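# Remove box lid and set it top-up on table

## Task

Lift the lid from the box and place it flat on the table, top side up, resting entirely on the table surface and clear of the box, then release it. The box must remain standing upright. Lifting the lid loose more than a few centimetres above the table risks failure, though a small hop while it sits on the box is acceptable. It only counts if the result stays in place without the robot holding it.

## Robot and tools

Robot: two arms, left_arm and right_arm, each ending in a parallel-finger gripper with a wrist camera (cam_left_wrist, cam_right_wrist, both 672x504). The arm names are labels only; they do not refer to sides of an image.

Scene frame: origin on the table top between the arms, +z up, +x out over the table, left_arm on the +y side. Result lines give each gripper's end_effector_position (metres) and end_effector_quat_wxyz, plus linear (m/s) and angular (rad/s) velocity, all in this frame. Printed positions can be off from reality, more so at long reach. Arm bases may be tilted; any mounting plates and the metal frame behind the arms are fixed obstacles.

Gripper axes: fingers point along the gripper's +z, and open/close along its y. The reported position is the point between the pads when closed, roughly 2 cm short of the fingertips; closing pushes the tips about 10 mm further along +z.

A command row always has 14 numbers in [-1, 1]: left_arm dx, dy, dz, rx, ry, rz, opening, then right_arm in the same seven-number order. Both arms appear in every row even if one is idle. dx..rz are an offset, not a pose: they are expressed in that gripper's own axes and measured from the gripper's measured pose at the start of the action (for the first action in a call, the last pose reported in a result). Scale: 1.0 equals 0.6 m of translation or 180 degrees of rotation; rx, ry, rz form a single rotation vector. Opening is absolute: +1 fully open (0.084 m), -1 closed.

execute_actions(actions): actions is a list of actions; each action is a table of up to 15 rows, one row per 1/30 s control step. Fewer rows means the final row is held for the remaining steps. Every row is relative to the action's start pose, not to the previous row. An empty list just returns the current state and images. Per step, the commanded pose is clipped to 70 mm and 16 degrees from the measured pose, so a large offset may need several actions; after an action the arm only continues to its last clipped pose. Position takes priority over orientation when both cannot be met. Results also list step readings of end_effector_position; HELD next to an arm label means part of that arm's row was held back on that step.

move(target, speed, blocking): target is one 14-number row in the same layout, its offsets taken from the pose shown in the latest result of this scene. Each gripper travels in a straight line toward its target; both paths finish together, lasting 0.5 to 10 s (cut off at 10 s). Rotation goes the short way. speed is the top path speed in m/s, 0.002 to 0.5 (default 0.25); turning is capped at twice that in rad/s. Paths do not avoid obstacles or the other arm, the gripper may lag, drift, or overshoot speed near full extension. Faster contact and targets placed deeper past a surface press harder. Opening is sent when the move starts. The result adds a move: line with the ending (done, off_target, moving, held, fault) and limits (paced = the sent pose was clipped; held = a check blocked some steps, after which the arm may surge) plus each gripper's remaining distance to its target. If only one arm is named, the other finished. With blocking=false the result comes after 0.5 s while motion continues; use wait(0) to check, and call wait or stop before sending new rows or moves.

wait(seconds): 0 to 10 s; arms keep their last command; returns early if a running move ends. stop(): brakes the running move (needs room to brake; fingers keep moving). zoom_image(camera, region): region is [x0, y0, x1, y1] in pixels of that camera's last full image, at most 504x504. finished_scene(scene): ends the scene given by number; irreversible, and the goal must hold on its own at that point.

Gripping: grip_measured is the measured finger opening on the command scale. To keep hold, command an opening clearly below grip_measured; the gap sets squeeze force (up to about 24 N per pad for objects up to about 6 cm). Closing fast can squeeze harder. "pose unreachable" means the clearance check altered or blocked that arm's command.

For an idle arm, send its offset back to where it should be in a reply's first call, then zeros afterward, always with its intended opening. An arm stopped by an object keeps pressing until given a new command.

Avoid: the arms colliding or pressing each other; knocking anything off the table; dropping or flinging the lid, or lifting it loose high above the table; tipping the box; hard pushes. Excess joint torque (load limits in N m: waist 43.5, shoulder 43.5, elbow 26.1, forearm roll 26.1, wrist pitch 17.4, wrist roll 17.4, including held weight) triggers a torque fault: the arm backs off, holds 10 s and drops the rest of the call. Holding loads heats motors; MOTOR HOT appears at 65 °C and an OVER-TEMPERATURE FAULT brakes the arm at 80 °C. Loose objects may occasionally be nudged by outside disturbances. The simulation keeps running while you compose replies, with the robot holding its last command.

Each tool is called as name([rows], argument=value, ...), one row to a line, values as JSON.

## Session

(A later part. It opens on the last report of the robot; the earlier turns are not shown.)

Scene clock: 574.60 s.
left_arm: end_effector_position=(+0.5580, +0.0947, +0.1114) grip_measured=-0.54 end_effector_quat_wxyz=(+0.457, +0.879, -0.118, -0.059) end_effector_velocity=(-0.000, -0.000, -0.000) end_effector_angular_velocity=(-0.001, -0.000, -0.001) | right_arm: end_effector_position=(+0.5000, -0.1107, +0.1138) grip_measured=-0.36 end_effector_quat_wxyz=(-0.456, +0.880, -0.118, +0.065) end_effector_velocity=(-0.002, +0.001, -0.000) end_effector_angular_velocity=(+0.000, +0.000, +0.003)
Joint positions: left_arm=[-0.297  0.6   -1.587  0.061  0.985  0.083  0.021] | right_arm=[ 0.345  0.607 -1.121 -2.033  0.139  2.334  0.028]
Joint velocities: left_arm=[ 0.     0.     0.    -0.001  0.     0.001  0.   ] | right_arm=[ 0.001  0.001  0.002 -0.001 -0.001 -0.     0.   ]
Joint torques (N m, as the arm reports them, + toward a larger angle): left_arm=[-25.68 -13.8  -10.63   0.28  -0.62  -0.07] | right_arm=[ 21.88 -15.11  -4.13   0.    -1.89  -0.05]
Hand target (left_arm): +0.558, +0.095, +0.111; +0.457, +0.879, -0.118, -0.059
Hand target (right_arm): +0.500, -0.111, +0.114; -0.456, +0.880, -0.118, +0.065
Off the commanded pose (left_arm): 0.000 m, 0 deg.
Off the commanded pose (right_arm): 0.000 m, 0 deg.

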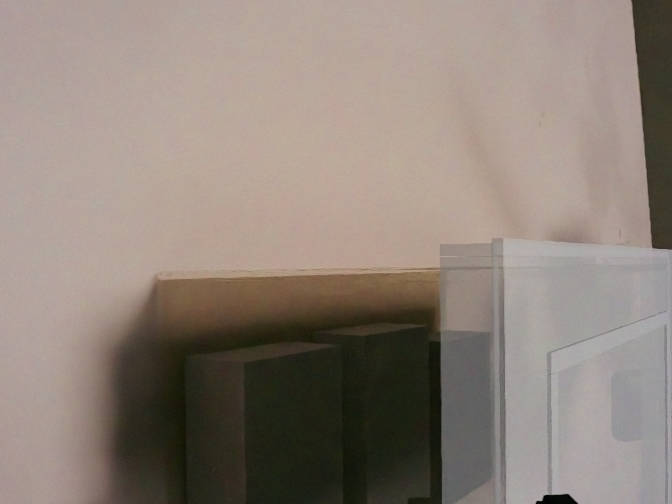

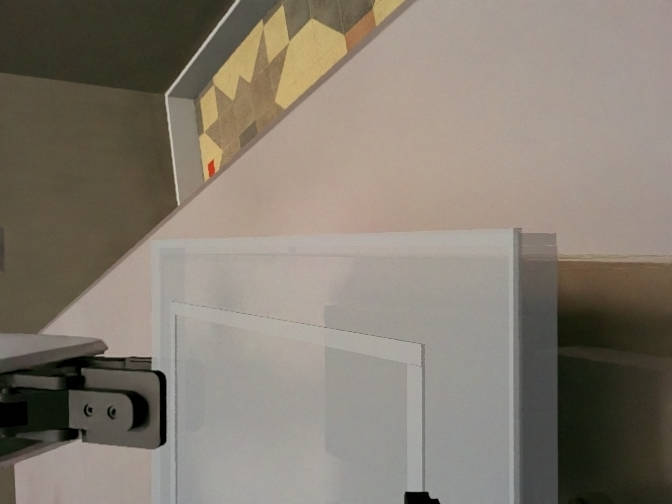

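execute_actions([
  [[0,0,0,0,0,0,-0.56,0,0,0,0,0,0,-0.38],[0,0,0,0,0,0,-0.56,0,0,0,0,0,0,-0.41],[0,0,0,0,0,0,-0.56,0,0,0,0,0,0,-0.44],[0,0,0,0,0,0,-0.56,0,0,0,0,0,0,-0.46],[0,0,0,0,0,0,-0.56,0,0,0,0,0,0,-0.48],[0,0,0,0,0,0,-0.56,0,0,0,0,0,0,-0.5],[0,0,0,0,0,0,-0.56,0,0,0,0,0,0,-0.52],[0,0,0,0,0,0,-0.56,0,0,0,0,0,0,-0.54],[0,0,0,0,0,0,-0.56,0,0,0,0,0,0,-0.56]],
])

zoom_image(camera="cam_right_wrist", region=[380, 440, 660, 504])

Scene clock: 589.10 s.
left_arm: end_effector_position=(+0.5579, +0.0945, +0.1114) grip_measured=-0.53 end_effector_quat_wxyz=(+0.458, +0.879, -0.118, -0.059) end_effector_velocity=(+0.000, +0.000, +0.000) end_effector_angular_velocity=(+0.000, -0.001, +0.000) | right_arm: end_effector_position=(+0.5001, -0.1106, +0.1144) grip_measured=-0.50 end_effector_quat_wxyz=(-0.457, +0.880, -0.117, +0.065) end_effector_velocity=(+0.000, -0.000, -0.001) end_effector_angular_velocity=(-0.001, +0.001, -0.001)
Joint positions: left_arm=[-0.298  0.601 -1.586  0.061  0.985  0.083  0.021] | right_arm=[ 0.346  0.606 -1.122 -2.033  0.138  2.334  0.022]
Joint velocities: left_arm=[ 0.    -0.001 -0.     0.     0.     0.    -0.   ] | right_arm=[-0.001  0.    -0.     0.001  0.001 -0.001  0.   ]
Joint torques (N m, as the arm reports them, + toward a larger angle): left_arm=[-24.92 -14.87 -11.19   0.44  -0.39  -0.05] | right_arm=[ 18.85 -13.02  -3.71  -0.22  -0.24  -0.18]
Hand target (left_arm): +0.558, +0.095, +0.111; +0.457, +0.879, -0.118, -0.059
Hand target (right_arm): +0.500, -0.111, +0.114; -0.456, +0.880, -0.118, +0.065
Off the commanded pose (left_arm): 0.000 m, 0 deg.
Off the commanded pose (right_arm): 0.001 m, 0 deg.
Step readings (end_effector_position):
0: left_arm (+0.5580, +0.0947, +0.1114) | right_arm (+0.5000, -0.1107, +0.1138)
1: left_arm (+0.5580, +0.0947, +0.1114) | right_arm (+0.5000, -0.1107, +0.1138)
2: left_arm (+0.5580, +0.0947, +0.1114) | right_arm (+0.5000, -0.1107, +0.1138)
4: left_arm (+0.5580, +0.0946, +0.1114) | right_arm (+0.5001, -0.1106, +0.1141)
8: left_arm (+0.5579, +0.0944, +0.1114) | right_arm (+0.5001, -0.1106, +0.1146)
15: end_effector_position above

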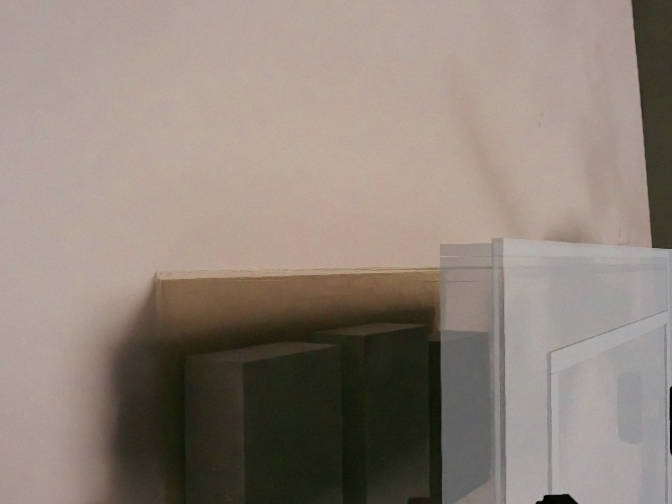

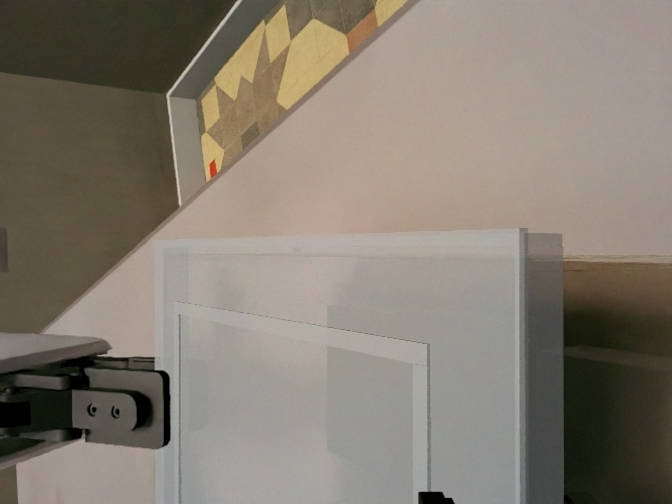

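Region (380, 440, 660, 504) of cam_right_wrist's 672x504 image, scaled by 1.800, with more detail than that image has; it fills the top 115 rows of this view, and the rest is white.

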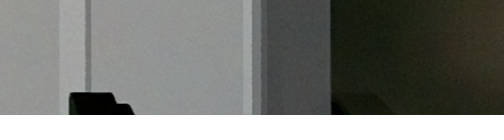

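move(target=[0,0.0109,-0.0076,0,0,0,-0.6, 0,-0.013,-0.0091,0,0,0,-0.6], speed=0.02)

Scene clock: 610.93 s.
left_arm: end_effector_position=(+0.5584, +0.0947, +0.1200) grip_measured=-0.54 end_effector_quat_wxyz=(+0.458, +0.879, -0.118, -0.058) end_effector_velocity=(-0.000, +0.000, -0.000) end_effector_angular_velocity=(+0.001, +0.001, +0.001) | right_arm: end_effector_position=(+0.5001, -0.1107, +0.1235) grip_measured=-0.51 end_effector_quat_wxyz=(-0.456, +0.880, -0.118, +0.065) end_effector_velocity=(+0.000, +0.001, +0.002) end_effector_angular_velocity=(-0.000, -0.001, +0.001)
Joint positions: left_arm=[-0.309  0.592 -1.587  0.06   0.993  0.072  0.02 ] | right_arm=[ 0.361  0.591 -1.108 -1.984  0.144  2.298  0.022]
Joint velocities: left_arm=[ 0.001 -0.     0.     0.     0.    -0.001  0.   ] | right_arm=[ 0.004 -0.     0.     0.012  0.001 -0.01   0.   ]
Joint torques (N m, as the arm reports them, + toward a larger angle): left_arm=[-24.99 -15.71 -13.05   0.43  -1.09  -0.19] | right_arm=[ 24.08 -16.6   -4.8   -0.05  -3.03  -0.12]
Hand target (left_arm): +0.558, +0.094, +0.119; +0.458, +0.879, -0.118, -0.059
Hand target (right_arm): +0.500, -0.111, +0.124; -0.457, +0.879, -0.117, +0.065
Off the commanded pose (left_arm): 0.001 m, 0 deg.
Off the commanded pose (right_arm): 0.000 m, 0 deg.
move: done

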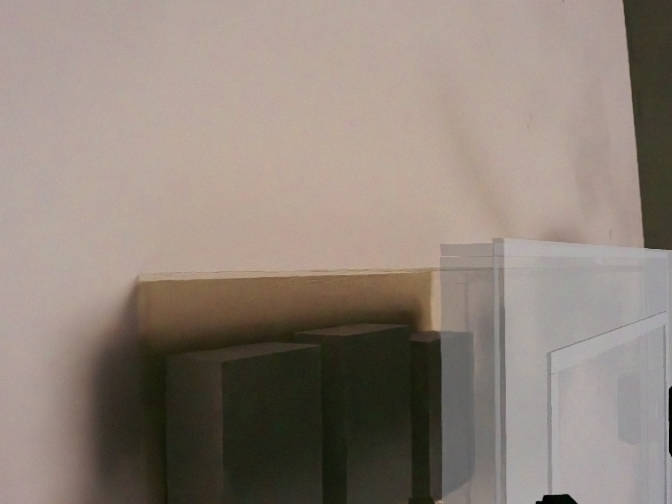

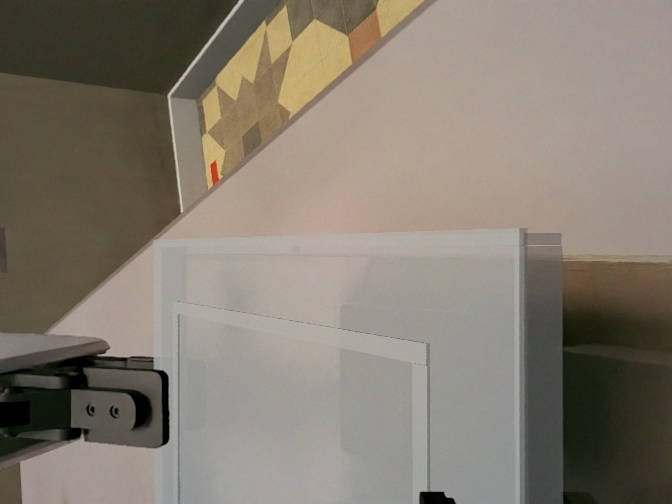

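zoom_image(camera="cam_right_wrist", region=[400, 210, 672, 504])

zoom_image(camera="cam_left_wrist", region=[380, 220, 672, 504])

execute_actions(actions=[])

Region (400, 210, 672, 504) of cam_right_wrist's 672x504 image, scaled by 1.714, with more detail than that image has; it fills the left 466 columns of this view, and the rest is white.

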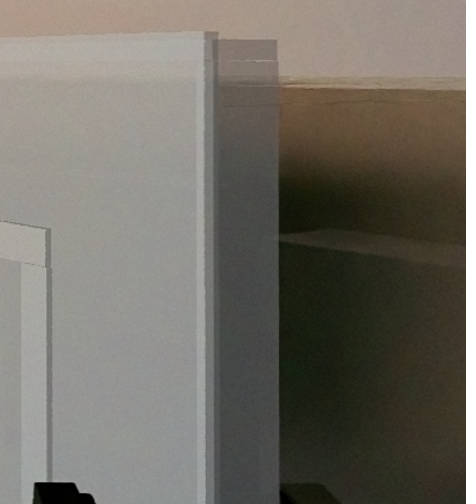

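Region (380, 220, 672, 504) of cam_left_wrist's 672x504 image, scaled by 1.726, with more detail than that image has; it fills the top 490 rows of this view, and the rest is white.

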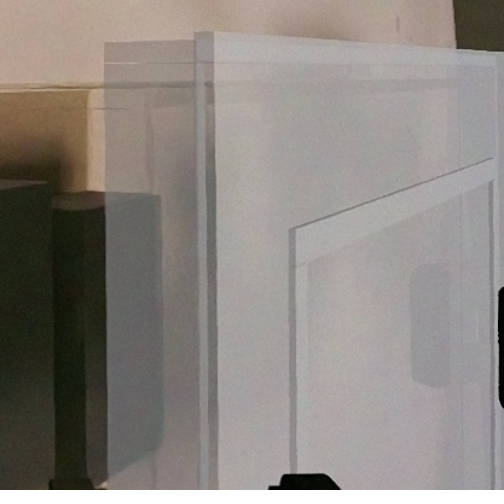

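Scene clock: 618.50 s.
left_arm: end_effector_position=(+0.5580, +0.0945, +0.1194) grip_measured=-0.54 end_effector_quat_wxyz=(+0.458, +0.879, -0.118, -0.059) end_effector_velocity=(+0.000, +0.000, +0.000) end_effector_angular_velocity=(+0.000, -0.001, -0.000) | right_arm: end_effector_position=(+0.5001, -0.1106, +0.1240) grip_measured=-0.51 end_effector_quat_wxyz=(-0.457, +0.879, -0.117, +0.065) end_effector_velocity=(+0.001, -0.000, +0.001) end_effector_angular_velocity=(+0.001, -0.001, -0.002)
Joint positions: left_arm=[-0.309  0.592 -1.586  0.061  0.993  0.072  0.02 ] | right_arm=[ 0.362  0.591 -1.108 -1.983  0.144  2.297  0.022]
Joint velocities: left_arm=[-0.    -0.     0.     0.001 -0.     0.    -0.   ] | right_arm=[ 0.001 -0.001 -0.001 -0.    -0.     0.001 -0.   ]
Joint torques (N m, as the arm reports them, + toward a larger angle): left_arm=[-24.56 -12.25  -9.14   0.62  -0.24  -0.07] | right_arm=[ 25.06 -15.59  -5.11   0.01  -3.42  -0.1 ]
Hand target (left_arm): +0.558, +0.094, +0.119; +0.458, +0.879, -0.118, -0.059
Hand target (right_arm): +0.500, -0.111, +0.124; -0.457, +0.879, -0.117, +0.065
Off the commanded pose (left_arm): 0.000 m, 0 deg.
Off the commanded pose (right_arm): 0.000 m, 0 deg.

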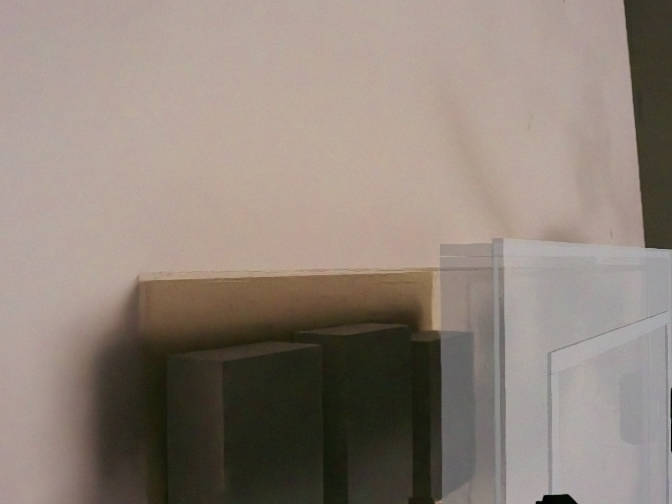

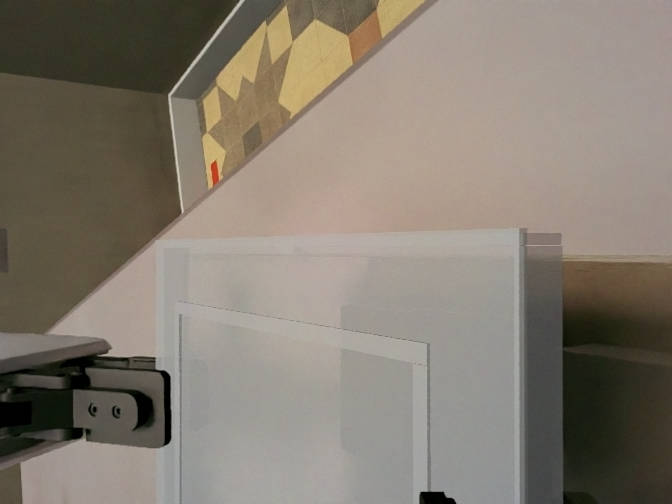

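zoom_image(camera="cam_left_wrist", region=[572, 240, 672, 340])

zoom_image(camera="cam_right_wrist", region=[470, 215, 610, 315])

zoom_image(camera="cam_right_wrist", region=[130, 230, 260, 470])

Region (572, 240, 672, 340) of cam_left_wrist's 672x504 image, scaled by 5.040, with more detail than that image has.

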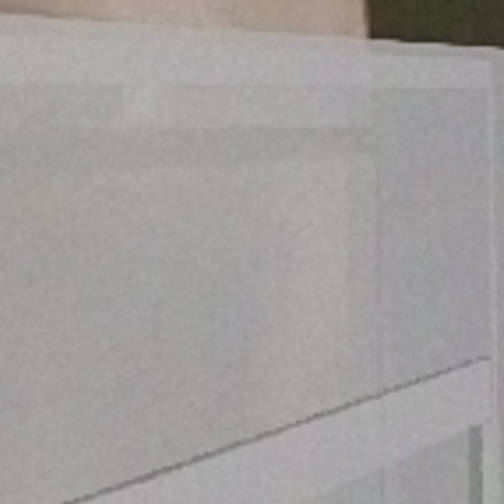

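Region (470, 215, 610, 315) of cam_right_wrist's 672x504 image, scaled by 3.600, with more detail than that image has; it fills the top 360 rows of this view, and the rest is white.

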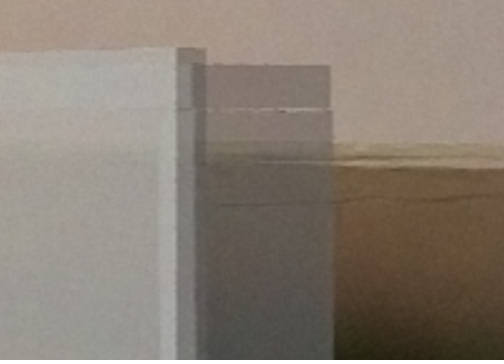

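Region (130, 230, 260, 470) of cam_right_wrist's 672x504 image, scaled by 2.100, with more detail than that image has; it fills the left 273 columns of this view, and the rest is white.

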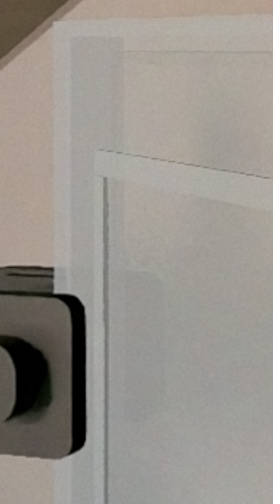

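move(target=[0,0.0287,-0.0201,0,0,0,-0.62, 0,-0.0273,-0.0192,0,0,0,-0.62], speed=0.05)

Scene clock: 666.40 s.
left_arm: end_effector_position=(+0.5579, +0.0946, +0.1401) grip_measured=-0.54 end_effector_quat_wxyz=(+0.457, +0.879, -0.118, -0.059) end_effector_velocity=(-0.001, -0.001, +0.001) end_effector_angular_velocity=(-0.000, +0.003, -0.002) | right_arm: end_effector_position=(+0.5002, -0.1105, +0.1441) grip_measured=-0.52 end_effector_quat_wxyz=(-0.457, +0.879, -0.118, +0.066) end_effector_velocity=(-0.000, -0.001, +0.000) end_effector_angular_velocity=(-0.005, +0.006, -0.001)
Joint positions: left_arm=[-0.338  0.573 -1.589  0.06   1.017  0.045  0.02 ] | right_arm=[ 0.396  0.558 -1.082 -1.881  0.157  2.224  0.021]
Joint velocities: left_arm=[-0.002 -0.     0.001 -0.001  0.003 -0.003 -0.   ] | right_arm=[ 0.002 -0.004  0.005  0.027  0.005 -0.021  0.   ]
Joint torques (N m, as the arm reports them, + toward a larger angle): left_arm=[-27.53 -11.51  -9.1   -0.21  -0.39  -0.03] | right_arm=[ 22.47 -13.76  -4.76  -0.26  -2.36  -0.24]
Hand target (left_arm): +0.558, +0.095, +0.140; +0.458, +0.879, -0.118, -0.059
Hand target (right_arm): +0.500, -0.111, +0.144; -0.457, +0.879, -0.118, +0.065
Off the commanded pose (left_arm): 0.000 m, 0 deg.
Off the commanded pose (right_arm): 0.000 m, 0 deg.
move: done

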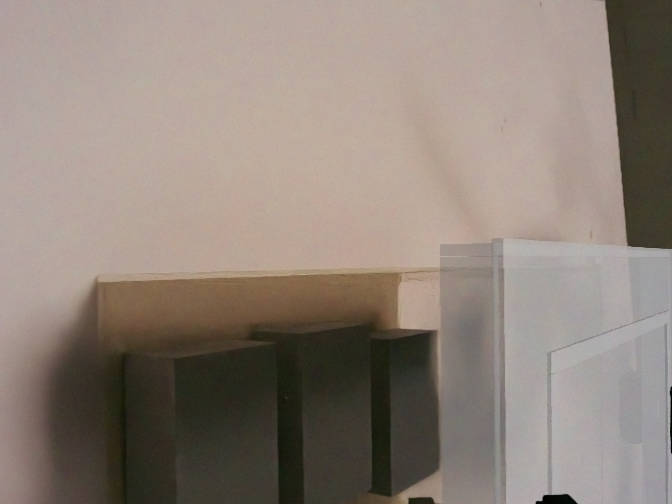

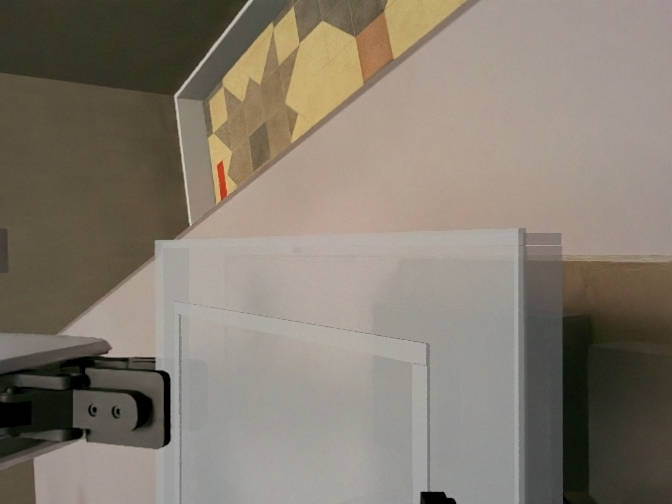

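move(target=[-0.15,0,0,0,0,0,-0.62, -0.15,0,0,0,0,0,-0.62], speed=0.12)

Scene clock: 683.00 s.
left_arm: end_effector_position=(+0.4714, +0.1181, +0.1399) grip_measured=-0.54 end_effector_quat_wxyz=(+0.458, +0.879, -0.118, -0.059) end_effector_velocity=(-0.002, +0.001, -0.000) end_effector_angular_velocity=(-0.000, -0.001, +0.002) | right_arm: end_effector_position=(+0.4136, -0.0861, +0.1439) grip_measured=-0.52 end_effector_quat_wxyz=(-0.457, +0.879, -0.117, +0.065) end_effector_velocity=(-0.002, +0.000, -0.001) end_effector_angular_velocity=(+0.005, -0.004, -0.006)
Joint positions: left_arm=[-0.323  0.282 -1.149  0.066  0.868  0.049  0.02 ] | right_arm=[ 0.52   0.573 -0.948 -2.242  0.277  2.708  0.021]
Joint velocities: left_arm=[ 0.001 -0.01   0.013  0.    -0.006  0.001  0.   ] | right_arm=[ 0.004  0.001  0.005 -0.036  0.008  0.041 -0.   ]
Joint torques (N m, as the arm reports them, + toward a larger angle): left_arm=[-23.51  -7.72  -6.92  -0.11  -0.31  -0.1 ] | right_arm=[ 21.16 -12.42  -5.96  -0.26  -1.5    0.19]
Hand target (left_arm): +0.471, +0.118, +0.140; +0.458, +0.879, -0.118, -0.059
Hand target (right_arm): +0.413, -0.086, +0.144; -0.457, +0.879, -0.117, +0.065
Off the commanded pose (left_arm): 0.000 m, 0 deg.
Off the commanded pose (right_arm): 0.001 m, 0 deg.
move: done

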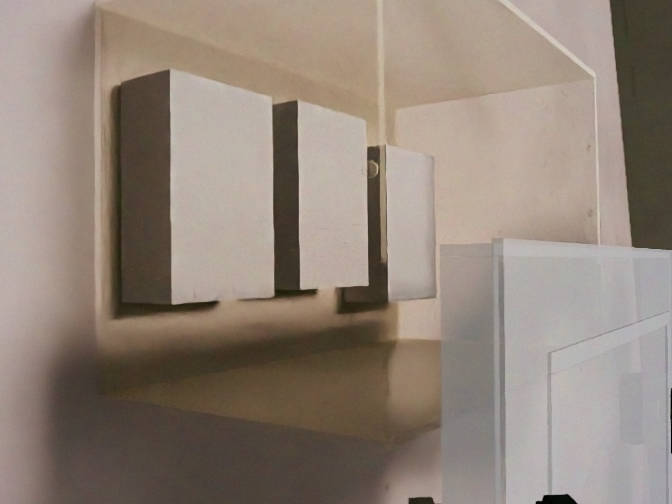

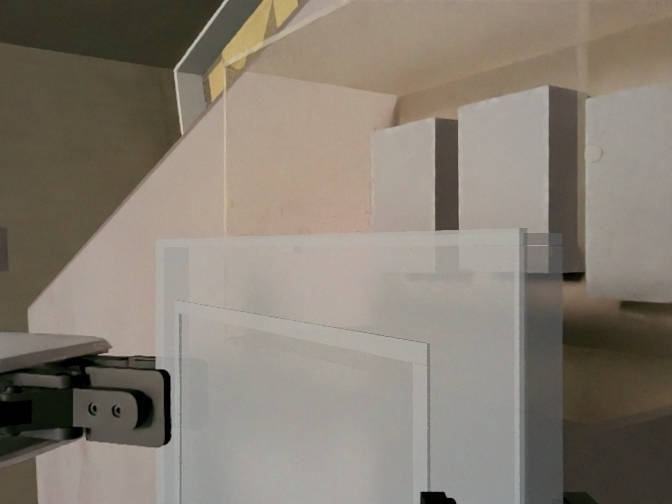

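move(target=[-0.108,0,0,0,0,0,-0.62, -0.108,0.0004,-0.0005,0,0,0,-0.62], speed=0.14)

move(target=[-0.0508,-0.142,0.0994,0,0,0,-0.62, -0.0513,0.142,0.0994,0,0,0,-0.62], speed=0.13)

Scene clock: 715.33 s.
left_arm: end_effector_position=(+0.4091, +0.1350, +0.1396) grip_measured=-0.54 end_effector_quat_wxyz=(+0.458, +0.879, -0.118, -0.059) end_effector_velocity=(-0.003, +0.000, -0.001) end_effector_angular_velocity=(-0.000, +0.001, -0.002) | right_arm: end_effector_position=(+0.3511, -0.0689, +0.1440) grip_measured=-0.52 end_effector_quat_wxyz=(-0.457, +0.879, -0.117, +0.064) end_effector_velocity=(-0.001, +0.000, +0.000) end_effector_angular_velocity=(+0.001, -0.001, -0.003)
Joint positions: left_arm=[-0.309  0.086 -0.887  0.07   0.802  0.057  0.02 ] | right_arm=[ 0.63   0.61  -0.854 -2.358  0.39   2.942  0.021]
Joint velocities: left_arm=[ 0.001 -0.006  0.01   0.    -0.002  0.001 -0.   ] | right_arm=[ 0.004  0.     0.004 -0.007  0.006  0.012 -0.   ]
Joint torques (N m, as the arm reports them, + toward a larger angle): left_arm=[-19.02  -7.73  -7.25   0.14  -0.37  -0.08] | right_arm=[ 18.91 -12.74  -6.54  -0.24  -0.92  -0.43]
Hand target (left_arm): +0.409, +0.135, +0.140; +0.458, +0.879, -0.118, -0.059
Hand target (right_arm): +0.351, -0.069, +0.144; -0.457, +0.879, -0.117, +0.064
Off the commanded pose (left_arm): 0.000 m, 0 deg.
Off the commanded pose (right_arm): 0.001 m, 0 deg.
move: done

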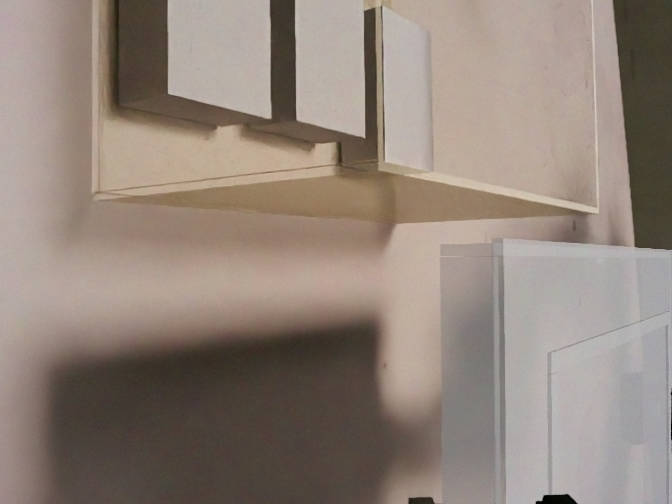

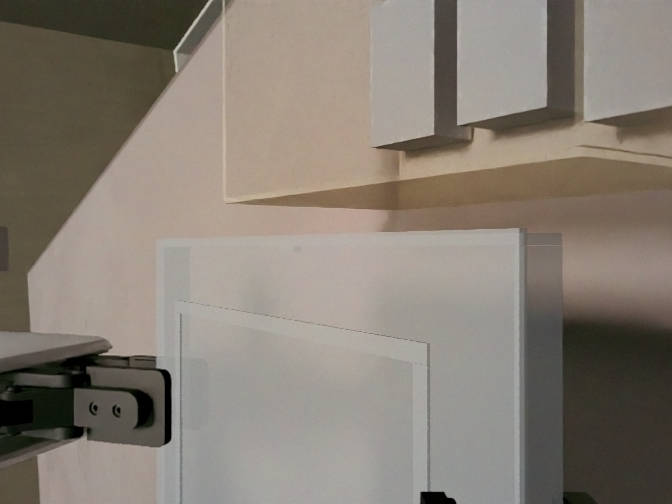

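Scene clock: 716.63 s.
left_arm: end_effector_position=(+0.3801, +0.1429, +0.0359) grip_measured=-0.54 end_effector_quat_wxyz=(+0.458, +0.879, -0.118, -0.059) end_effector_velocity=(-0.000, +0.000, -0.003) end_effector_angular_velocity=(-0.000, -0.001, +0.000) | right_arm: end_effector_position=(+0.3220, -0.0611, +0.0399) grip_measured=-0.52 end_effector_quat_wxyz=(-0.457, +0.879, -0.117, +0.065) end_effector_velocity=(-0.001, +0.001, -0.003) end_effector_angular_velocity=(+0.001, -0.002, +0.002)
Joint positions: left_arm=[-0.099  0.169 -0.799  0.084  0.621  0.248  0.02 ] | right_arm=[ 0.47   0.815 -0.875 -2.76   0.532  3.213  0.021]
Joint velocities: left_arm=[ 0.005  0.004 -0.001 -0.    -0.004  0.005 -0.   ] | right_arm=[-0.005  0.007 -0.002 -0.012  0.004  0.005  0.   ]
Joint torques (N m, as the arm reports them, + toward a larger angle): left_arm=[-16.82 -10.97  -6.54   0.85  -0.51  -0.09] | right_arm=[ 19.39 -12.87  -2.39  -0.61  -0.75  -0.24]
Hand target (left_arm): +0.380, +0.143, +0.036; +0.458, +0.879, -0.118, -0.059
Hand target (right_arm): +0.322, -0.061, +0.039; -0.457, +0.880, -0.117, +0.064
Off the commanded pose (left_arm): 0.000 m, 0 deg.
Off the commanded pose (right_arm): 0.000 m, 0 deg.
move: done

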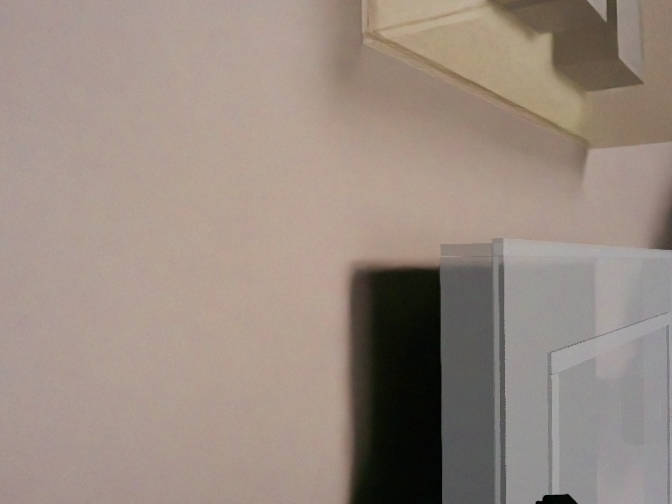

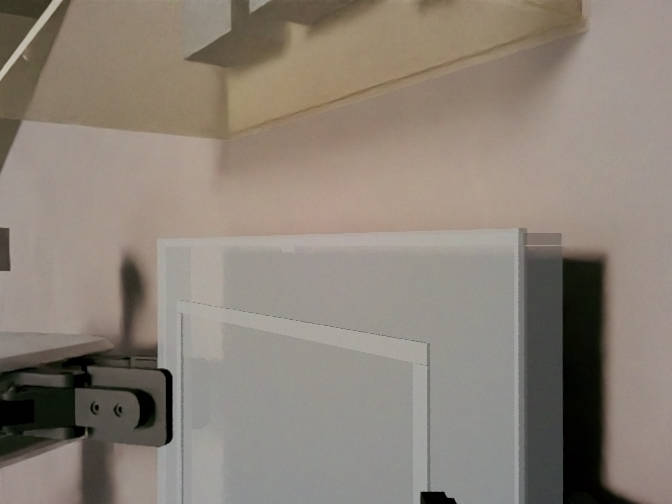

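move(target=[0,-0.0091,0.0074,0,0,0,-0.62, 0,0.0091,0.0074,0,0,0,-0.62], speed=0.03)

Scene clock: 746.90 s.
left_arm: end_effector_position=(+0.3805, +0.1427, +0.0290) grip_measured=-0.54 end_effector_quat_wxyz=(+0.458, +0.879, -0.118, -0.059) end_effector_velocity=(+0.001, -0.000, -0.002) end_effector_angular_velocity=(-0.000, -0.003, -0.000) | right_arm: end_effector_position=(+0.3219, -0.0608, +0.0330) grip_measured=-0.52 end_effector_quat_wxyz=(-0.457, +0.880, -0.117, +0.064) end_effector_velocity=(+0.000, +0.000, -0.001) end_effector_angular_velocity=(+0.001, -0.001, -0.000)
Joint positions: left_arm=[-0.086  0.183 -0.805  0.086  0.61   0.258  0.02 ] | right_arm=[ 0.455  0.829 -0.882 -2.78   0.537  3.219  0.021]
Joint velocities: left_arm=[ 0.002  0.004 -0.002  0.001 -0.003  0.004  0.   ] | right_arm=[-0.004  0.003 -0.003 -0.006  0.002  0.002  0.   ]
Joint torques (N m, as the arm reports them, + toward a larger angle): left_arm=[-17.87  -9.7   -4.64   0.51  -0.38  -0.24] | right_arm=[ 19.99 -12.58  -3.01  -0.91  -0.68  -0.18]
Hand target (left_arm): +0.380, +0.142, +0.029; +0.458, +0.879, -0.118, -0.059
Hand target (right_arm): +0.322, -0.061, +0.033; -0.457, +0.879, -0.117, +0.065
Off the commanded pose (left_arm): 0.001 m, 0 deg.
Off the commanded pose (right_arm): 0.000 m, 0 deg.
move: done

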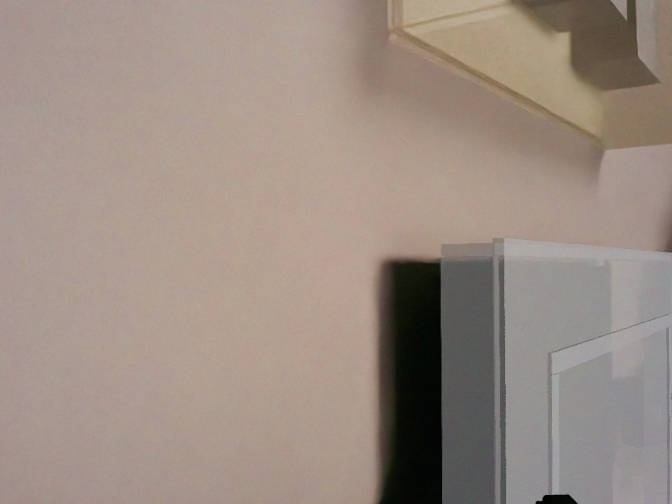

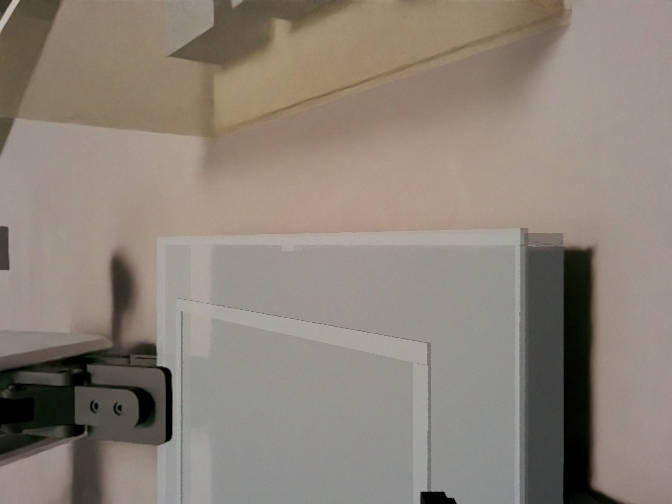

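execute_actions([
  [[0,0,0,0,0,0,-0.54,0,0,0,0,0,0,-0.52],[0,0,0,0,0,0,-0.5,0,0,0,0,0,0,-0.48],[0,0,0,0,0,0,-0.47,0,0,0,0,0,0,-0.45],[0,0,0,0,0,0,-0.44,0,0,0,0,0,0,-0.42],[0,0,0,0,0,0,-0.42,0,0,0,0,0,0,-0.4],[0,-0.0007,-0.001,0,0,0,-0.4,0,0.0007,-0.001,0,0,0,-0.38],[0,-0.0014,-0.002,0,0,0,-0.4,0,0.0014,-0.002,0,0,0,-0.38],[0,-0.0021,-0.003,0,0,0,-0.4,0,0.0021,-0.003,0,0,0,-0.38],[0,-0.0028,-0.004,0,0,0,-0.4,0,0.0028,-0.004,0,0,0,-0.38],[0,-0.0035,-0.005,0,0,0,-0.4,0,0.0035,-0.005,0,0,0,-0.38],[0,-0.0042,-0.006,0,0,0,-0.4,0,0.0042,-0.006,0,0,0,-0.38],[0,-0.0049,-0.007,0,0,0,-0.4,0,0.0049,-0.007,0,0,0,-0.38],[0,-0.0056,-0.008,0,0,0,-0.4,0,0.0056,-0.008,0,0,0,-0.38],[0,-0.0063,-0.009,0,0,0,-0.4,0,0.0063,-0.009,0,0,0,-0.38],[0,-0.007,-0.01,0,0,0,-0.4,0,0.007,-0.01,0,0,0,-0.38]],
  [[0,-0.0035,-0.005,0,0,0,-0.4,0,0.0035,-0.005,0,0,0,-0.38],[0,-0.0049,-0.007,0,0,0,-0.4,0,0.0049,-0.007,0,0,0,-0.38],[0,-0.0063,-0.009,0,0,0,-0.4,0,0.0063,-0.009,0,0,0,-0.38],[0,-0.0077,-0.011,0,0,0,-0.4,0,0.0077,-0.011,0,0,0,-0.38],[0,-0.0091,-0.014,0,0,0,-0.4,0,0.0091,-0.014,0,0,0,-0.38],[0,-0.0105,-0.018,0,0,0,-0.4,0,0.0105,-0.018,0,0,0,-0.38],[0,-0.012,-0.023,0,0,0,-0.4,0,0.012,-0.023,0,0,0,-0.38],[0,-0.013,-0.029,0,0,0,-0.4,0,0.013,-0.029,0,0,0,-0.38],[0,-0.014,-0.036,0,0,0,-0.4,0,0.014,-0.036,0,0,0,-0.38],[0,-0.015,-0.043,0,0,0,-0.4,0,0.015,-0.043,0,0,0,-0.38],[0,-0.015,-0.05,0,0,0,-0.4,0,0.015,-0.05,0,0,0,-0.38],[0,-0.015,-0.056,0,0,0,-0.4,0,0.015,-0.056,0,0,0,-0.38],[0,-0.015,-0.061,0,0,0,-0.4,0,0.015,-0.061,0,0,0,-0.38],[0,-0.015,-0.065,0,0,0,-0.4,0,0.015,-0.065,0,0,0,-0.38],[0,-0.015,-0.067,0,0,0,-0.4,0,0.015,-0.067,0,0,0,-0.38]],
])

Scene clock: 781.43 s.
left_arm: end_effector_position=(+0.3897, +0.1754, +0.0391) grip_measured=-0.42 end_effector_quat_wxyz=(+0.457, +0.880, -0.118, -0.058) end_effector_velocity=(+0.028, +0.081, +0.051) end_effector_angular_velocity=(+0.003, -0.013, +0.015) | right_arm: end_effector_position=(+0.3129, -0.0925, +0.0427) grip_measured=-0.40 end_effector_quat_wxyz=(-0.457, +0.880, -0.117, +0.065) end_effector_velocity=(-0.019, -0.076, +0.051) end_effector_angular_velocity=(+0.003, -0.006, -0.002)
Joint positions: left_arm=[-0.069  0.115 -0.836  0.075  0.708  0.289  0.026] | right_arm=[ 0.444  0.714 -0.76  -2.797  0.544  3.225  0.027]
Joint velocities: left_arm=[-0.005 -0.206 -0.077 -0.023  0.263  0.027 -0.   ] | right_arm=[ 0.034 -0.335  0.308  0.042 -0.02  -0.016  0.   ]
Joint torques (N m, as the arm reports them, + toward a larger angle): left_arm=[-16.45  -9.8   -6.47   0.68   0.06  -0.27] | right_arm=[ 17.87 -10.79  -2.54  -0.57  -0.39  -0.11]
Hand target (left_arm): +0.391, +0.183, +0.044; +0.458, +0.879, -0.118, -0.059
Hand target (right_arm): +0.311, -0.101, +0.048; -0.457, +0.879, -0.117, +0.065
Off the commanded pose (left_arm): 0.010 m, 0 deg.
Off the commanded pose (right_arm): 0.011 m, 0 deg.
Step readings (end_effector_position; steps 1 to 15: 1st action; 16 to 30: 2nd action):
0: left_arm (+0.3801, +0.1424, +0.0288) | right_arm (+0.3222, -0.0607, +0.0329)
1: left_arm (+0.3801, +0.1424, +0.0288) | right_arm (+0.3222, -0.0607, +0.0329)
2: left_arm (+0.3801, +0.1424, +0.0289) | right_arm (+0.3221, -0.0607, +0.0329)
4: left_arm (+0.3794, +0.1419, +0.0290) | right_arm (+0.3224, -0.0605, +0.0332)
8: left_arm (+0.3779, +0.1412, +0.0288) | right_arm (+0.3230, -0.0607, +0.0335)
15: left_arm (+0.3813, +0.1469, +0.0290) | right_arm (+0.3209, -0.0652, +0.0331)
16: left_arm (+0.3816, +0.1477, +0.0290) | right_arm (+0.3207, -0.0659, +0.0331)
17: left_arm (+0.3818, +0.1484, +0.0290) | right_arm (+0.3204, -0.0666, +0.0331)
19: left_arm (+0.3821, +0.1502, +0.0290) | right_arm (+0.3200, -0.0685, +0.0331)
23: left_arm (+0.3836, +0.1560, +0.0296) | right_arm (+0.3183, -0.0742, +0.0337)
30: end_effector_position above

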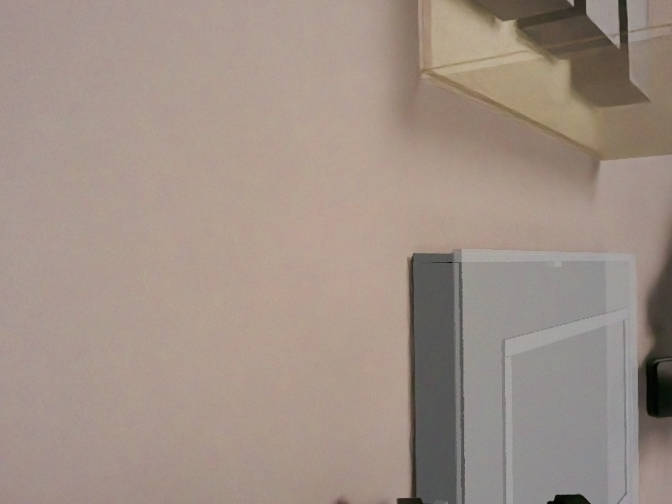

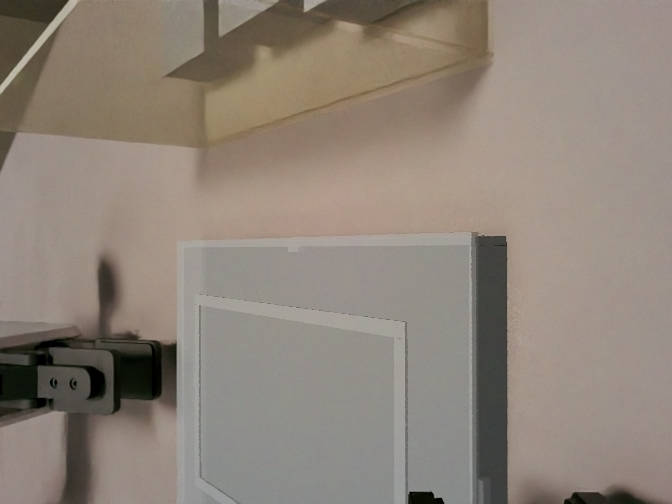

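execute_actions(actions=[])

Scene clock: 787.27 s.
left_arm: end_effector_position=(+0.3914, +0.1834, +0.0444) grip_measured=-0.42 end_effector_quat_wxyz=(+0.458, +0.879, -0.118, -0.059) end_effector_velocity=(-0.001, -0.000, -0.000) end_effector_angular_velocity=(+0.000, +0.000, -0.001) | right_arm: end_effector_position=(+0.3105, -0.1009, +0.0482) grip_measured=-0.40 end_effector_quat_wxyz=(-0.457, +0.879, -0.117, +0.065) end_effector_velocity=(+0.000, +0.000, +0.000) end_effector_angular_velocity=(+0.001, +0.000, -0.001)
Joint positions: left_arm=[-0.069  0.094 -0.844  0.073  0.738  0.292  0.026] | right_arm=[ 0.448  0.678 -0.727 -2.791  0.541  3.223  0.027]
Joint velocities: left_arm=[-0.    -0.001  0.002  0.001 -0.    -0.     0.   ] | right_arm=[-0.    -0.001 -0.001 -0.    -0.001  0.001 -0.   ]
Joint torques (N m, as the arm reports them, + toward a larger angle): left_arm=[-16.02 -11.39  -7.11   0.63  -0.16   0.01] | right_arm=[ 17.05 -12.2   -2.4   -0.58  -0.46  -0.05]
Hand target (left_arm): +0.391, +0.183, +0.044; +0.458, +0.879, -0.118, -0.059
Hand target (right_arm): +0.311, -0.101, +0.048; -0.457, +0.879, -0.117, +0.065
Off the commanded pose (left_arm): 0.000 m, 0 deg.
Off the commanded pose (right_arm): 0.001 m, 0 deg.

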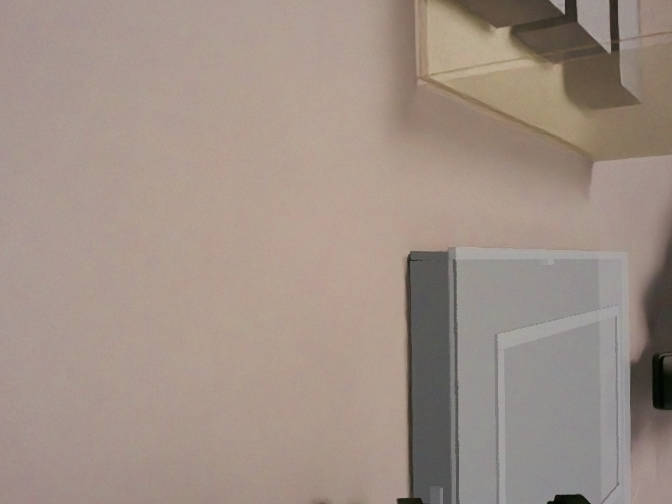

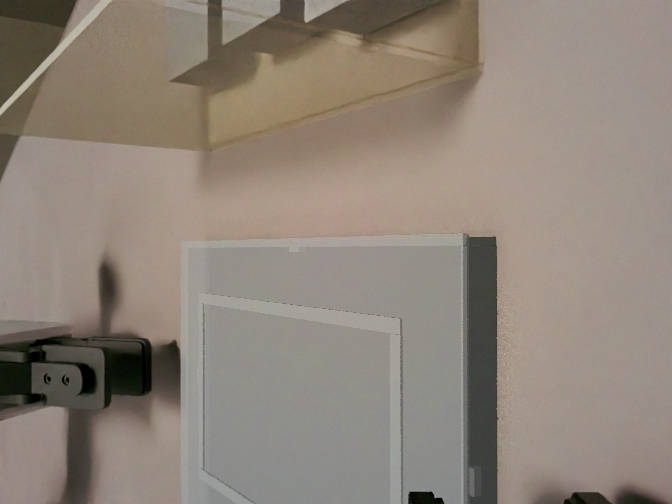

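The lid lies flat, clear of the box, and both grippers have let go.

finished_scene(scene=1)

The scene is finished: the task was done.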